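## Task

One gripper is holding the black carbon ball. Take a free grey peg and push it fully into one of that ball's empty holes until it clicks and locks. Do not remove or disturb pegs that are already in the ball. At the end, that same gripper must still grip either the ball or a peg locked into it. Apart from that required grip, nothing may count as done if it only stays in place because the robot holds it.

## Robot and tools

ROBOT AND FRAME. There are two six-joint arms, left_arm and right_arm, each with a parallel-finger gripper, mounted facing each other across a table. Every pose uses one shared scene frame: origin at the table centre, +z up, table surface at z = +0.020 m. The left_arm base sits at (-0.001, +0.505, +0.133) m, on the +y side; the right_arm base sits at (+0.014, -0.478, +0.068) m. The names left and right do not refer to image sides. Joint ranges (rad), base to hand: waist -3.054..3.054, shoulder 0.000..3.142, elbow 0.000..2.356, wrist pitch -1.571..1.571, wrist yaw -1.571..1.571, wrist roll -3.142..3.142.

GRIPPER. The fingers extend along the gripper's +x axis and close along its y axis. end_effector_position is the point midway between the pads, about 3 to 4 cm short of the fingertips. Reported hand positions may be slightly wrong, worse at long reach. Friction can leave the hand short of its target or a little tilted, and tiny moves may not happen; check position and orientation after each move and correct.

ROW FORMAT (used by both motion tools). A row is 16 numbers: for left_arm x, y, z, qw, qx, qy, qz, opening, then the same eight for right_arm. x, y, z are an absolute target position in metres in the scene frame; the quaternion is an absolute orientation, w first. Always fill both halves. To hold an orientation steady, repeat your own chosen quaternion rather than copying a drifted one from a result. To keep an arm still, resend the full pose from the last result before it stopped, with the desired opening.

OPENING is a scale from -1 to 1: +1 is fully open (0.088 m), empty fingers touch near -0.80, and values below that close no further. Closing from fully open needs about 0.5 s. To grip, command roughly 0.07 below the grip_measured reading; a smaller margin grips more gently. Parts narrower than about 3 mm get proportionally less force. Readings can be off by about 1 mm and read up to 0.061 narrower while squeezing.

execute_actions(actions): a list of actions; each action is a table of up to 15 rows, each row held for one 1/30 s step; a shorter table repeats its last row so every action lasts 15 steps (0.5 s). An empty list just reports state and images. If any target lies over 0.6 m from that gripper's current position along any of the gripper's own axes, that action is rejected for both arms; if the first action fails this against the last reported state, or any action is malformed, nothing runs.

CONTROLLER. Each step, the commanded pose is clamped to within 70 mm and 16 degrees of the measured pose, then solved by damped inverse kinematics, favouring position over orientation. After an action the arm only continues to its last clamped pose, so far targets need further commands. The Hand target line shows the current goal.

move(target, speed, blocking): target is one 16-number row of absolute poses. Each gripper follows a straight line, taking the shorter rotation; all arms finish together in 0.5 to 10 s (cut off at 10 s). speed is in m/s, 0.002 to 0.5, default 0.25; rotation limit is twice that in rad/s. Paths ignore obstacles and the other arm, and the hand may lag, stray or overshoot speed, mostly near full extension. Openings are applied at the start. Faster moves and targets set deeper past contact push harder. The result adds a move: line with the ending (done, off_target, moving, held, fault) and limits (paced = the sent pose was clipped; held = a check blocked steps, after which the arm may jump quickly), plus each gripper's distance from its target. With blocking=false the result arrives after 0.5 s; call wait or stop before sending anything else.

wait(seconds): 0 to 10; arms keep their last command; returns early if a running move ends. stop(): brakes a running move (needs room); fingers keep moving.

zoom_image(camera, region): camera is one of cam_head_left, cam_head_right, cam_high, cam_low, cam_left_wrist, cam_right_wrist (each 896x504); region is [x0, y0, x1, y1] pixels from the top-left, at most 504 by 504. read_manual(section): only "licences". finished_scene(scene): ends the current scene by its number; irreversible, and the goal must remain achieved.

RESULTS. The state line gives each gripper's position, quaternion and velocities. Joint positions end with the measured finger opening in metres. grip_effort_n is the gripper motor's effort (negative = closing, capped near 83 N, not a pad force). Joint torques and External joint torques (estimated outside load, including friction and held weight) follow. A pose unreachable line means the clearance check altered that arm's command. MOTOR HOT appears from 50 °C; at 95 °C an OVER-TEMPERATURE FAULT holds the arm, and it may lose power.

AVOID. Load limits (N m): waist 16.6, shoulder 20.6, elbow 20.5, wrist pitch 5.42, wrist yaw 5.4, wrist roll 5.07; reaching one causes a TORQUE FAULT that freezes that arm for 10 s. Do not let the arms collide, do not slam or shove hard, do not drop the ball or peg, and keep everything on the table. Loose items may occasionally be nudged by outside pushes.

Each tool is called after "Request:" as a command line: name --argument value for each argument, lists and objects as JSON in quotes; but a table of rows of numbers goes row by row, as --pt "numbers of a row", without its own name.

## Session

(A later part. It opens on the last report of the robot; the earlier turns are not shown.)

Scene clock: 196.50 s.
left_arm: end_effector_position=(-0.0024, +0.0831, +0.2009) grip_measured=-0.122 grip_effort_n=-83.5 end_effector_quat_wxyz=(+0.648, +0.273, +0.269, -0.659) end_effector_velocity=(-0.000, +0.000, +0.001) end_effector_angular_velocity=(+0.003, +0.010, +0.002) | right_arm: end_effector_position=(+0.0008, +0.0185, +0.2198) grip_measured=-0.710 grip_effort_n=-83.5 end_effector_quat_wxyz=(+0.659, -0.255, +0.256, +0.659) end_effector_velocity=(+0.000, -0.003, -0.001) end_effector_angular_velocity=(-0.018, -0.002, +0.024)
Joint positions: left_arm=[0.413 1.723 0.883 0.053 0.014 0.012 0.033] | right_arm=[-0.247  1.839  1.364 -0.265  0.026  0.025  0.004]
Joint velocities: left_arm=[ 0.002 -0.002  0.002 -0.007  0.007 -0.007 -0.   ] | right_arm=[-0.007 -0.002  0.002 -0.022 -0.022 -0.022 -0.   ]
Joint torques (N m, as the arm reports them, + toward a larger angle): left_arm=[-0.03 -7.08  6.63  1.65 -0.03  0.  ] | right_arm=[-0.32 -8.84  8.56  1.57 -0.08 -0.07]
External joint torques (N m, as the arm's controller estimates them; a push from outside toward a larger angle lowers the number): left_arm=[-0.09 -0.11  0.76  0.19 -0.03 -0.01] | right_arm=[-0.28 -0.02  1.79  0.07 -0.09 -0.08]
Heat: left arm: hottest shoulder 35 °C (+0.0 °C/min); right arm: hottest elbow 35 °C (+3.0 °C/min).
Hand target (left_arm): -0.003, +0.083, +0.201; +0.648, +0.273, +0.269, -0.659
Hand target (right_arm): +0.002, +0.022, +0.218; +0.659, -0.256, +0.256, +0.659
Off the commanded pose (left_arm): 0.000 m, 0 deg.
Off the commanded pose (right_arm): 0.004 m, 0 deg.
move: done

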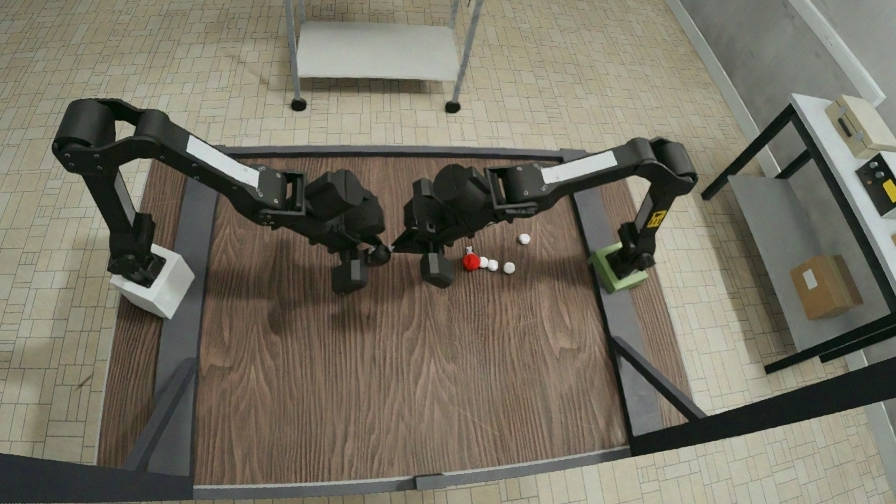

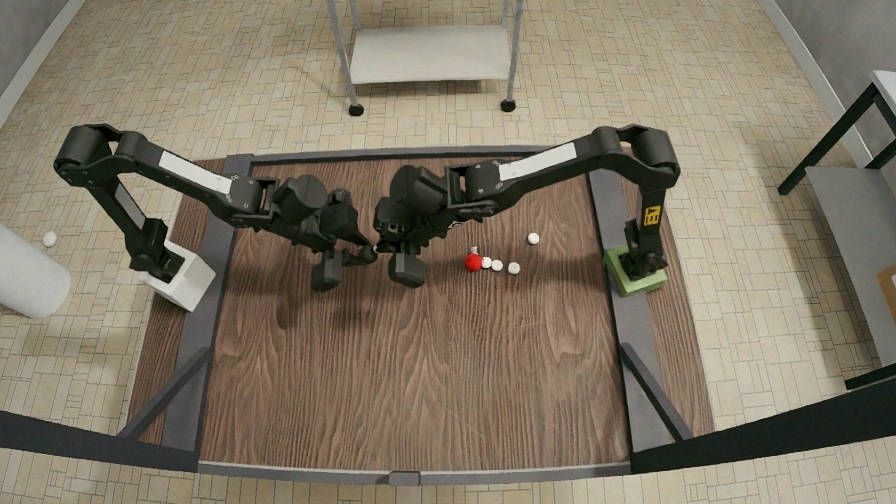

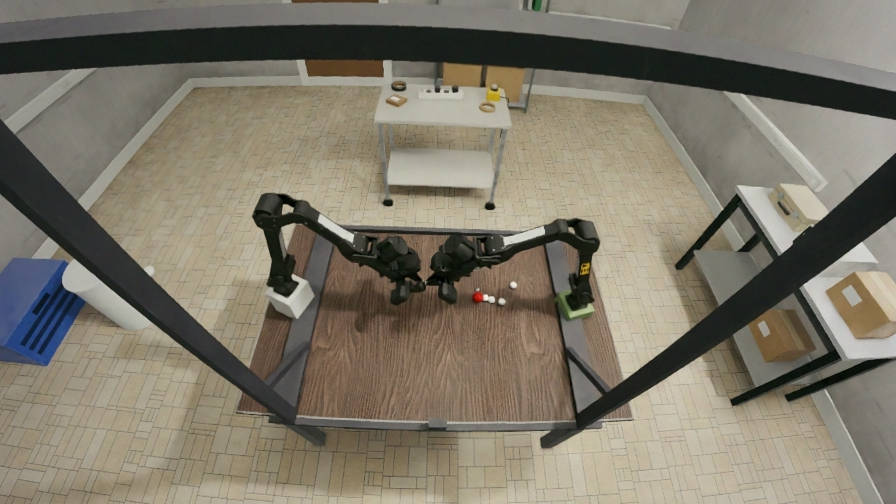

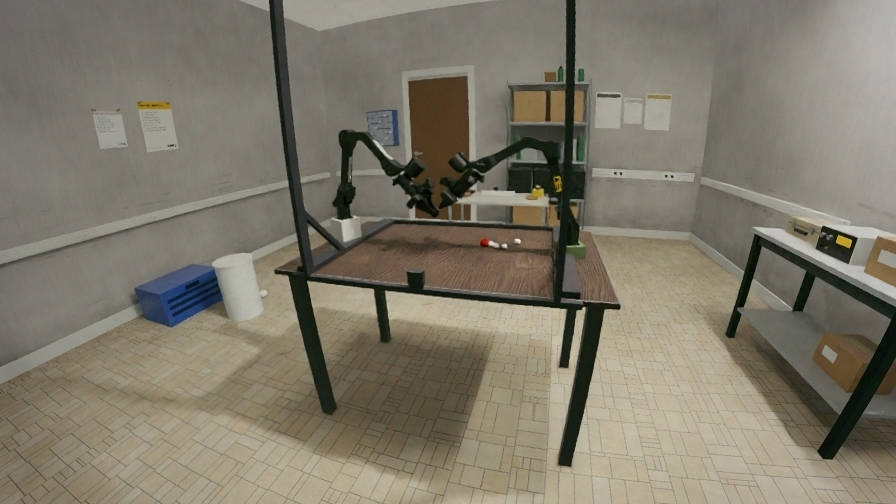

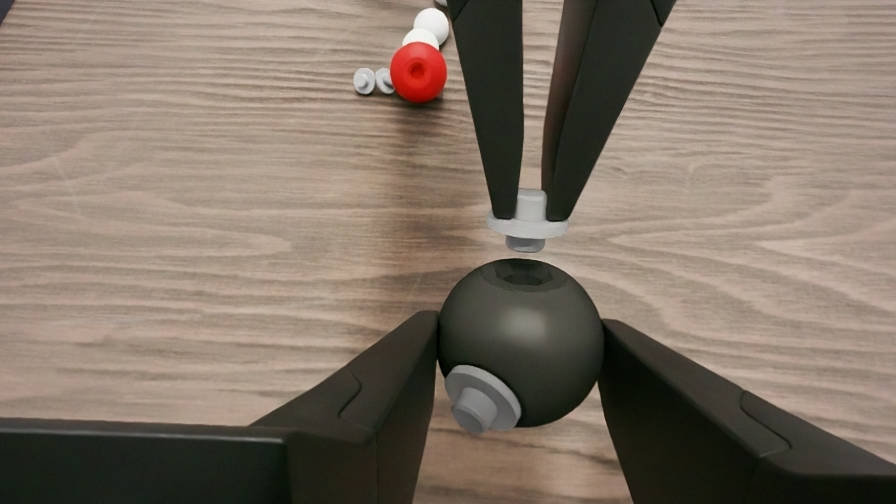

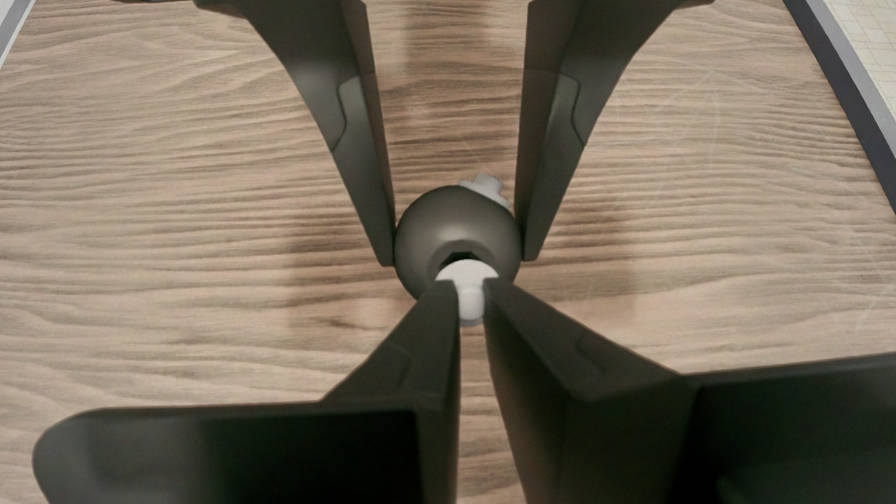

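Request:
move --target '[-0.0025,0.083,0.201,0.648,0.273,0.269,-0.659,-0.19,0.0006,0.0274,0.2123,0.6590,-0.2563,0.2563,0.6590,-0.78]' --speed 0.02

Request:
zoom_image --camera "cam_right_wrist" --region '[370, 140, 570, 340]'

Request:
zoom_image --camera "cam_left_wrist" --region '[420, 110, 640, 330]'

Scene clock: 205.63 s.
left_arm: end_effector_position=(-0.0024, +0.0831, +0.2009) grip_measured=-0.122 grip_effort_n=-83.5 end_effector_quat_wxyz=(+0.648, +0.273, +0.269, -0.659) end_effector_velocity=(-0.002, +0.002, -0.001) end_effector_angular_velocity=(+0.007, +0.000, -0.013) | right_arm: end_effector_position=(+0.0006, +0.0243, +0.2145) grip_measured=-0.710 grip_effort_n=-83.5 end_effector_quat_wxyz=(+0.660, -0.255, +0.256, +0.659) end_effector_velocity=(+0.000, +0.001, +0.001) end_effector_angular_velocity=(-0.003, +0.010, -0.002)
Joint positions: left_arm=[0.413 1.723 0.883 0.053 0.014 0.012 0.033] | right_arm=[-0.247  1.866  1.376 -0.25   0.026  0.025  0.004]
Joint velocities: left_arm=[-0.002 -0.002 -0.002 -0.007  0.007  0.007 -0.   ] | right_arm=[-0.002  0.002  0.007 -0.007 -0.007  0.007 -0.   ]
Joint torques (N m, as the arm reports them, + toward a larger angle): left_arm=[-0.07 -7.17  6.74  1.67 -0.02  0.01] | right_arm=[-0.04 -9.06  8.72  1.54 -0.03 -0.05]
External joint torques (N m, as the arm's controller estimates them; a push from outside toward a larger angle lowers the number): left_arm=[-0.01 -0.25  0.94  0.23 -0.03  0.01] | right_arm=[-0.05  0.03  1.86  0.   -0.04 -0.05]
Heat: left arm: hottest shoulder 36 °C (+1.0 °C/min); right arm: hottest elbow 36 °C (+4.1 °C/min).
Hand target (left_arm): -0.003, +0.083, +0.201; +0.648, +0.273, +0.269, -0.659
Hand target (right_arm): +0.001, +0.027, +0.212; +0.659, -0.256, +0.256, +0.659
Off the commanded pose (left_arm): 0.000 m, 0 deg.
Off the commanded pose (right_arm): 0.004 m, 0 deg.
move: done

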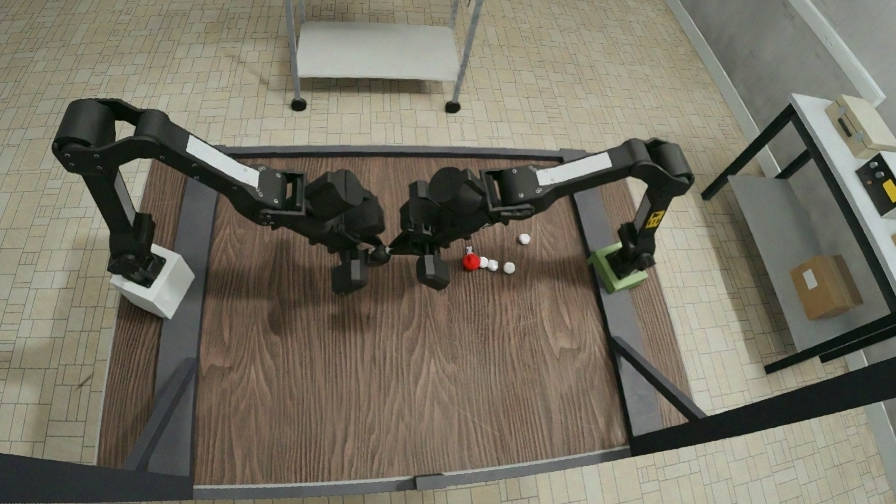

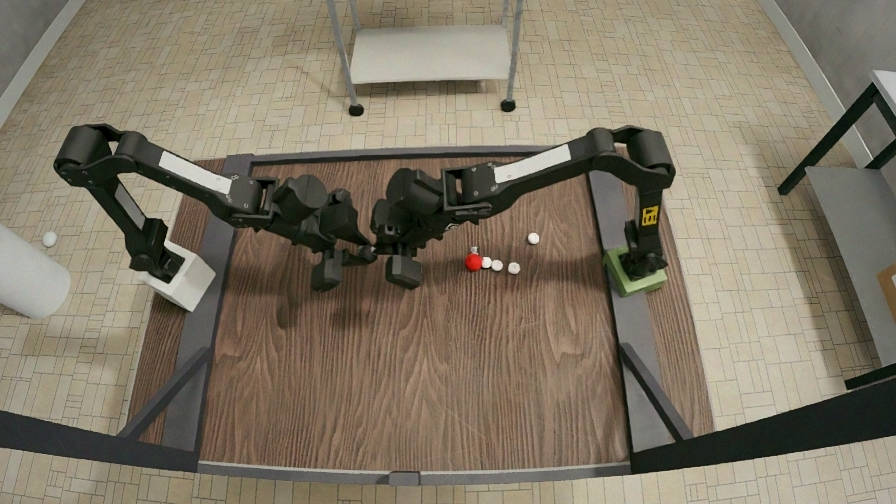

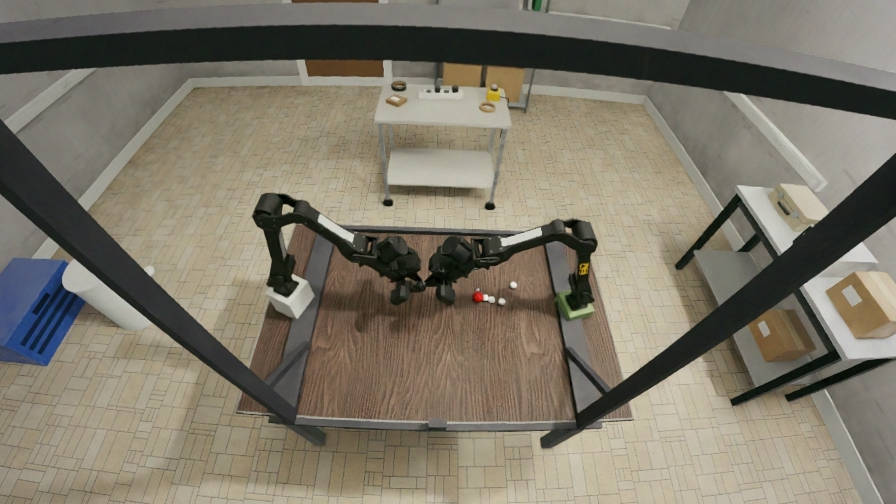

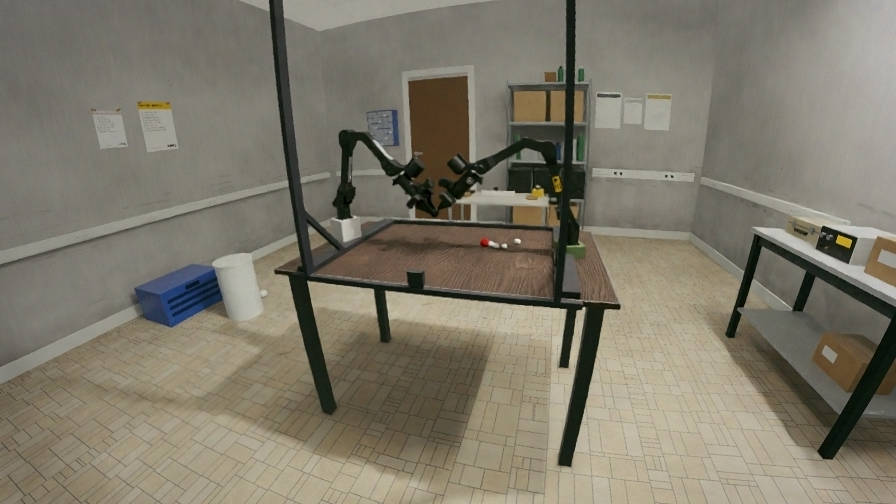

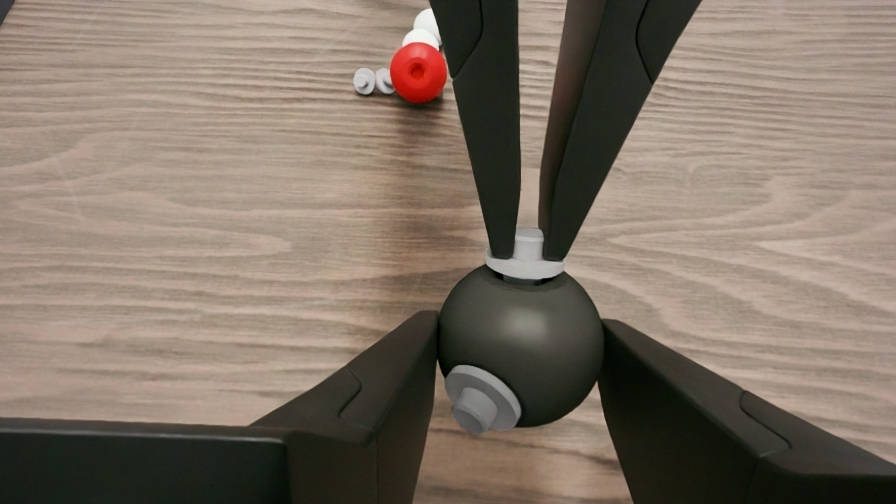

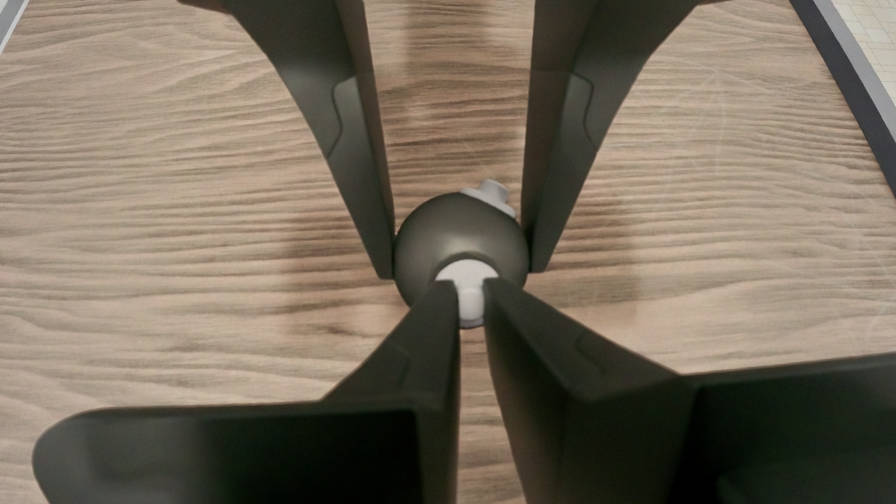

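Region (370, 140, 570, 340) of cam_right_wrist's 896x504 image, scaled by 2.520, with more detail than that image has.

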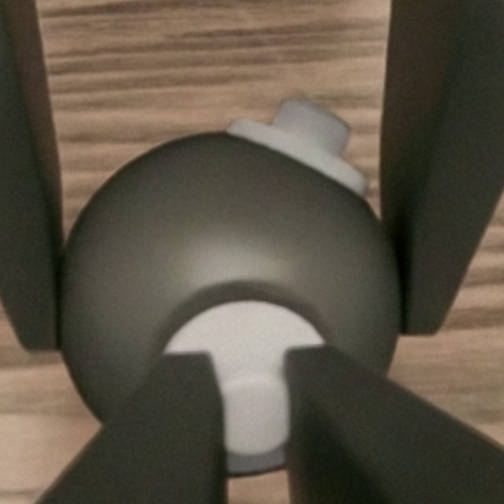

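Region (420, 110, 640, 330) of cam_left_wrist's 896x504 image, scaled by 2.291, with more detail than that image has.

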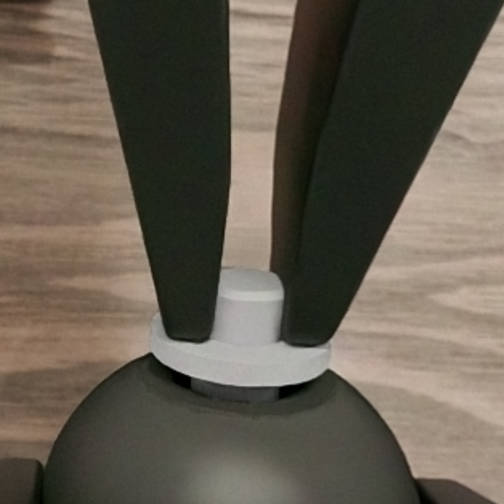

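Request:
execute_actions --actions '[[[-0.0024,0.0817,0.2031,0.6489,0.2707,0.2667,-0.6599,-0.19,0.0006,0.0280,0.2112,0.6587,-0.2571,0.2571,0.6587,-0.78],[-0.0024,0.0805,0.2051,0.6497,0.2683,0.2644,-0.6607,-0.19,0.0006,0.0285,0.2100,0.6583,-0.2580,0.2580,0.6583,-0.78],[-0.0024,0.0792,0.2072,0.6506,0.2660,0.2621,-0.6616,-0.19,0.0006,0.0285,0.2089,0.6580,-0.2588,0.2588,0.6580,-0.78],[-0.0024,0.0779,0.2092,0.6514,0.2636,0.2598,-0.6624,-0.19,0.0006,0.0285,0.2078,0.6577,-0.2596,0.2596,0.6577,-0.78],[-0.0024,0.0766,0.2113,0.6523,0.2613,0.2575,-0.6633,-0.19,0.0006,0.0285,0.2066,0.6573,-0.2604,0.2604,0.6573,-0.78],[-0.0024,0.0754,0.2133,0.6531,0.2589,0.2552,-0.6641,-0.19,0.0006,0.0285,0.2055,0.6570,-0.2613,0.2613,0.6570,-0.78],[-0.0024,0.0741,0.2154,0.6540,0.2566,0.2528,-0.6650,-0.19,0.0006,0.0285,0.2044,0.6566,-0.2621,0.2621,0.6566,-0.78],[-0.0024,0.0728,0.2174,0.6548,0.2542,0.2505,-0.6658,-0.19,0.0006,0.0285,0.2032,0.6563,-0.2629,0.2629,0.6563,-0.78],[-0.0024,0.0715,0.2195,0.6557,0.2519,0.2482,-0.6667,-0.19,0.0006,0.0285,0.2021,0.6560,-0.2637,0.2637,0.6560,-0.78],[-0.0024,0.0703,0.2215,0.6565,0.2495,0.2459,-0.6675,-0.19,0.0006,0.0285,0.2010,0.6556,-0.2646,0.2646,0.6556,-0.78],[-0.0024,0.0690,0.2236,0.6574,0.2472,0.2436,-0.6684,-0.19,0.0006,0.0285,0.1998,0.6553,-0.2654,0.2654,0.6553,-0.78],[-0.0024,0.0677,0.2257,0.6582,0.2448,0.2413,-0.6693,-0.19,0.0006,0.0285,0.1987,0.6550,-0.2662,0.2662,0.6550,-0.78],[-0.0024,0.0664,0.2277,0.6591,0.2425,0.2390,-0.6701,-0.19,0.0006,0.0285,0.1976,0.6546,-0.2670,0.2670,0.6546,-0.78],[-0.0024,0.0652,0.2298,0.6599,0.2401,0.2367,-0.6710,-0.19,0.0006,0.0285,0.1964,0.6543,-0.2679,0.2679,0.6543,-0.78],[-0.0024,0.0639,0.2318,0.6608,0.2378,0.2344,-0.6718,-0.19,0.0006,0.0285,0.1953,0.6539,-0.2687,0.2687,0.6539,-0.78]],[[-0.0024,0.0626,0.2339,0.6616,0.2354,0.2321,-0.6727,-0.19,0.0006,0.0285,0.1942,0.6536,-0.2695,0.2695,0.6536,-0.78],[-0.0024,0.0613,0.2359,0.6625,0.2331,0.2298,-0.6735,-0.19,0.0006,0.0285,0.1930,0.6533,-0.2703,0.2703,0.6533,-0.78],[-0.0024,0.0601,0.2380,0.6633,0.2307,0.2275,-0.6744,-0.19,0.0006,0.0285,0.1919,0.6529,-0.2712,0.2712,0.6529,-0.78],[-0.0024,0.0588,0.2400,0.6642,0.2284,0.2251,-0.6752,-0.19,0.0006,0.0285,0.1908,0.6526,-0.2720,0.2720,0.6526,-0.78],[-0.0024,0.0575,0.2421,0.6650,0.2260,0.2228,-0.6761,-0.19,0.0006,0.0285,0.1896,0.6523,-0.2728,0.2728,0.6523,-0.78],[-0.0024,0.0562,0.2441,0.6659,0.2237,0.2205,-0.6769,-0.19,0.0006,0.0285,0.1885,0.6519,-0.2736,0.2736,0.6519,-0.78],[-0.0024,0.0550,0.2462,0.6667,0.2213,0.2182,-0.6778,-0.19,0.0006,0.0285,0.1874,0.6516,-0.2745,0.2745,0.6516,-0.78],[-0.0024,0.0537,0.2482,0.6676,0.2190,0.2159,-0.6786,-0.19,0.0006,0.0285,0.1862,0.6512,-0.2753,0.2753,0.6512,-0.78],[-0.0024,0.0524,0.2503,0.6684,0.2166,0.2136,-0.6795,-0.19,0.0006,0.0285,0.1851,0.6509,-0.2761,0.2761,0.6509,-0.78]]]'

Request:
zoom_image --camera "cam_left_wrist" --region '[420, 110, 640, 330]'

Scene clock: 227.80 s.
left_arm: end_effector_position=(-0.0024, +0.0794, +0.2046) grip_measured=-0.122 grip_effort_n=-83.5 end_effector_quat_wxyz=(+0.651, +0.265, +0.261, -0.662) end_effector_velocity=(+0.004, +0.004, -0.003) end_effector_angular_velocity=(+0.022, -0.010, +0.023) | right_arm: end_effector_position=(+0.0006, +0.0260, +0.2057) grip_measured=-0.710 grip_effort_n=-83.5 end_effector_quat_wxyz=(+0.657, -0.262, +0.263, +0.656) end_effector_velocity=(+0.000, -0.004, -0.003) end_effector_angular_velocity=(-0.022, -0.001, +0.008)
Joint positions: left_arm=[0.413 1.723 0.883 0.077 0.014 0.012 0.033] | right_arm=[-0.247  1.889  1.384 -0.257  0.026  0.025  0.004]
Joint velocities: left_arm=[ 0.002 -0.002 -0.002 -0.022 -0.022 -0.007 -0.   ] | right_arm=[-0.002 -0.002 -0.002 -0.022 -0.007 -0.007 -0.   ]
Joint torques (N m, as the arm reports them, + toward a larger angle): left_arm=[ -0.04 -11.11  14.69   5.06   0.01  -0.09] | right_arm=[-0.21 -5.09  7.54  1.5  -0.13  0.02]
External joint torques (N m, as the arm's controller estimates them; a push from outside toward a larger angle lowers the number): left_arm=[-0.05 -4.21  8.92  3.61  0.02 -0.09] | right_arm=[-0.21  4.17  0.68 -0.03 -0.13  0.01]
External joint torques at the end of the 1st action: left_arm=[ 0.01 -2.51  5.6   1.94 -0.02 -0.02] | right_arm=[-0.1   2.34  1.09 -0.15 -0.04 -0.02]
Heat: left arm: hottest shoulder 36 °C (+1.0 °C/min); right arm: hottest elbow 38 °C (+6.1 °C/min).
Hand target (left_arm): -0.003, +0.057, +0.251; +0.668, +0.217, +0.214, -0.679
Hand target (right_arm): +0.001, +0.027, +0.185; +0.651, -0.276, +0.276, +0.651
Off the commanded pose (left_arm): 0.053 m, 8 deg.
Off the commanded pose (right_arm): 0.021 m, 2 deg.

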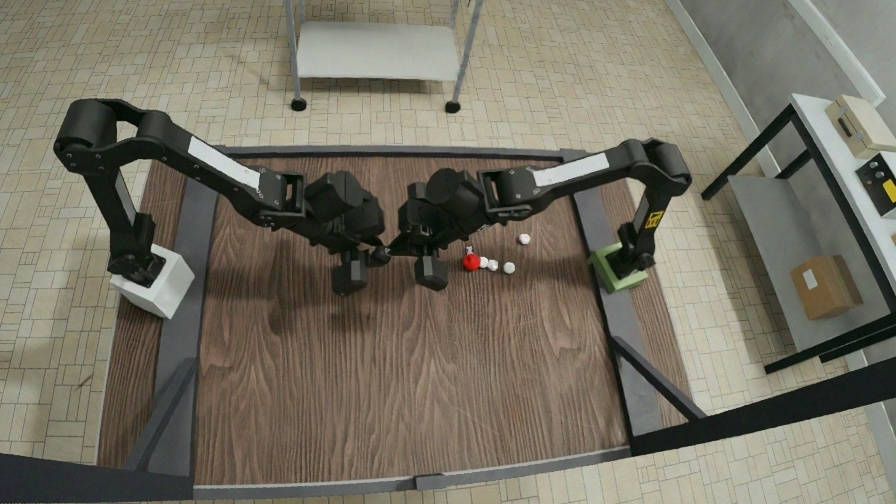

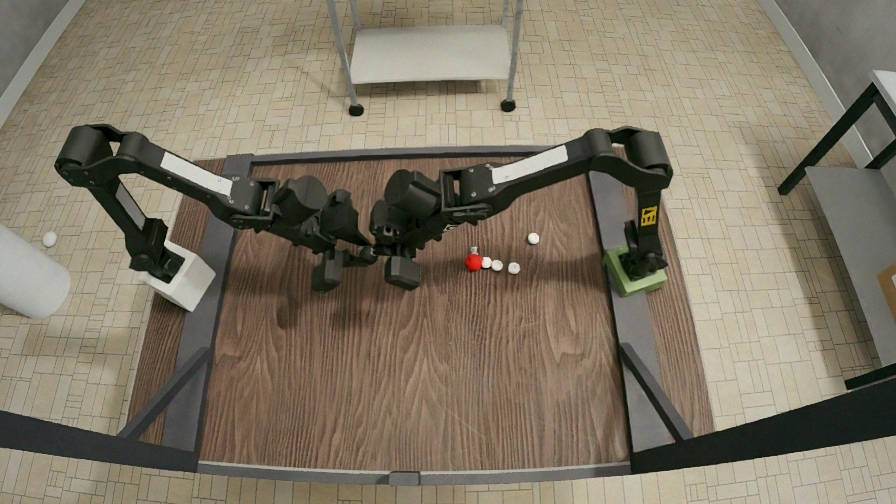

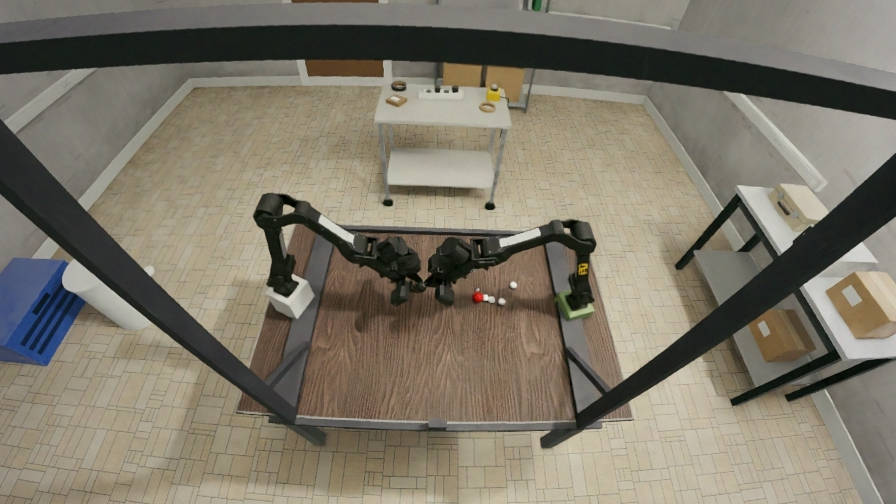

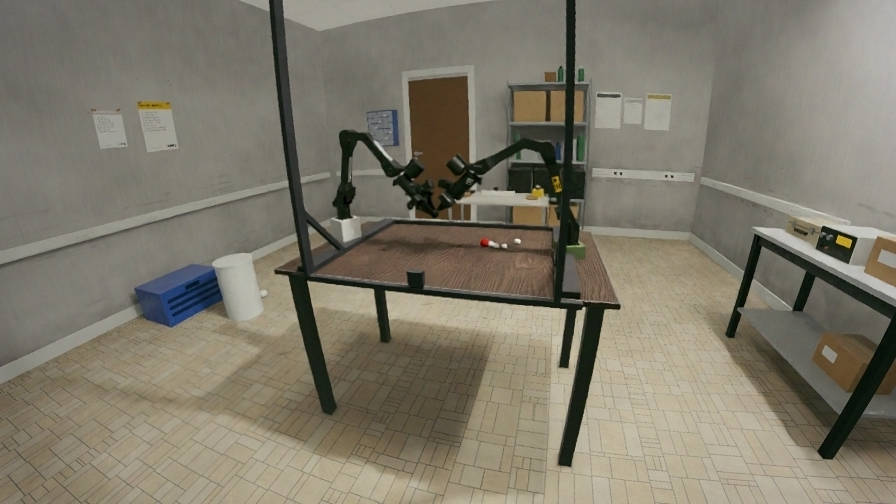

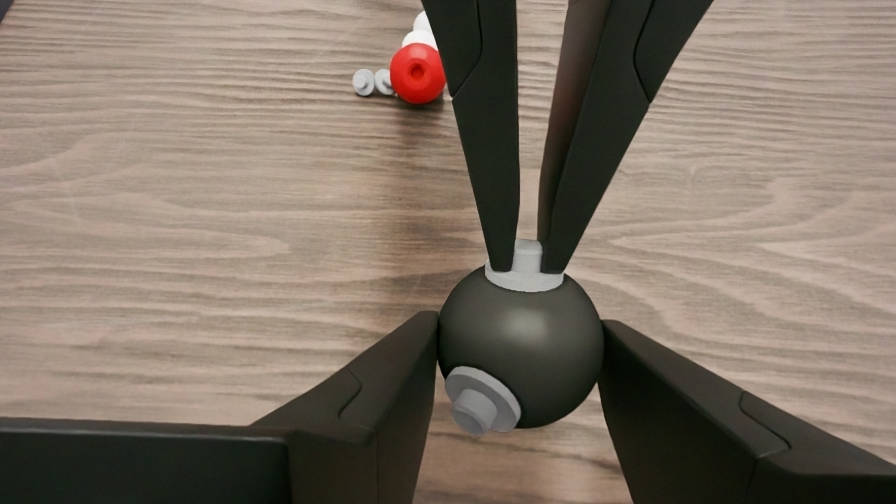

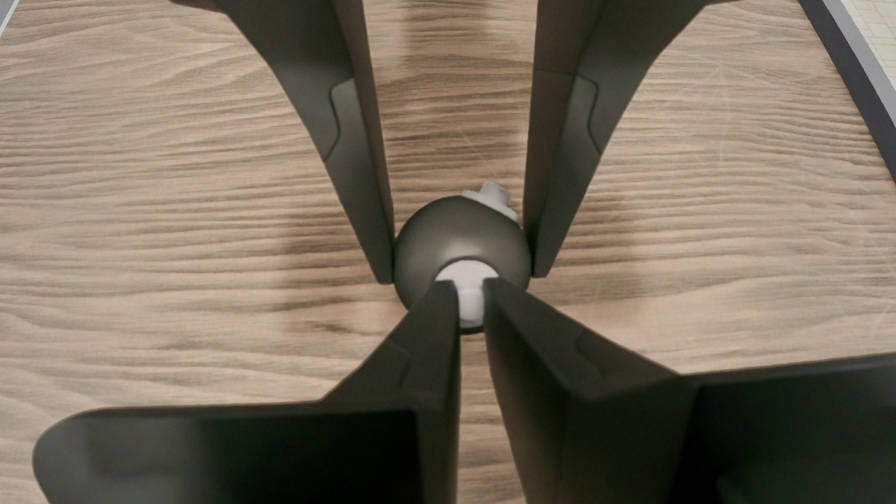

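Region (420, 110, 640, 330) of cam_left_wrist's 896x504 image, scaled by 2.291, with more detail than that image has.

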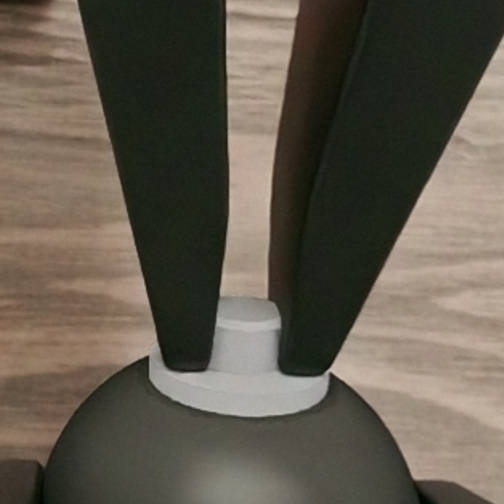

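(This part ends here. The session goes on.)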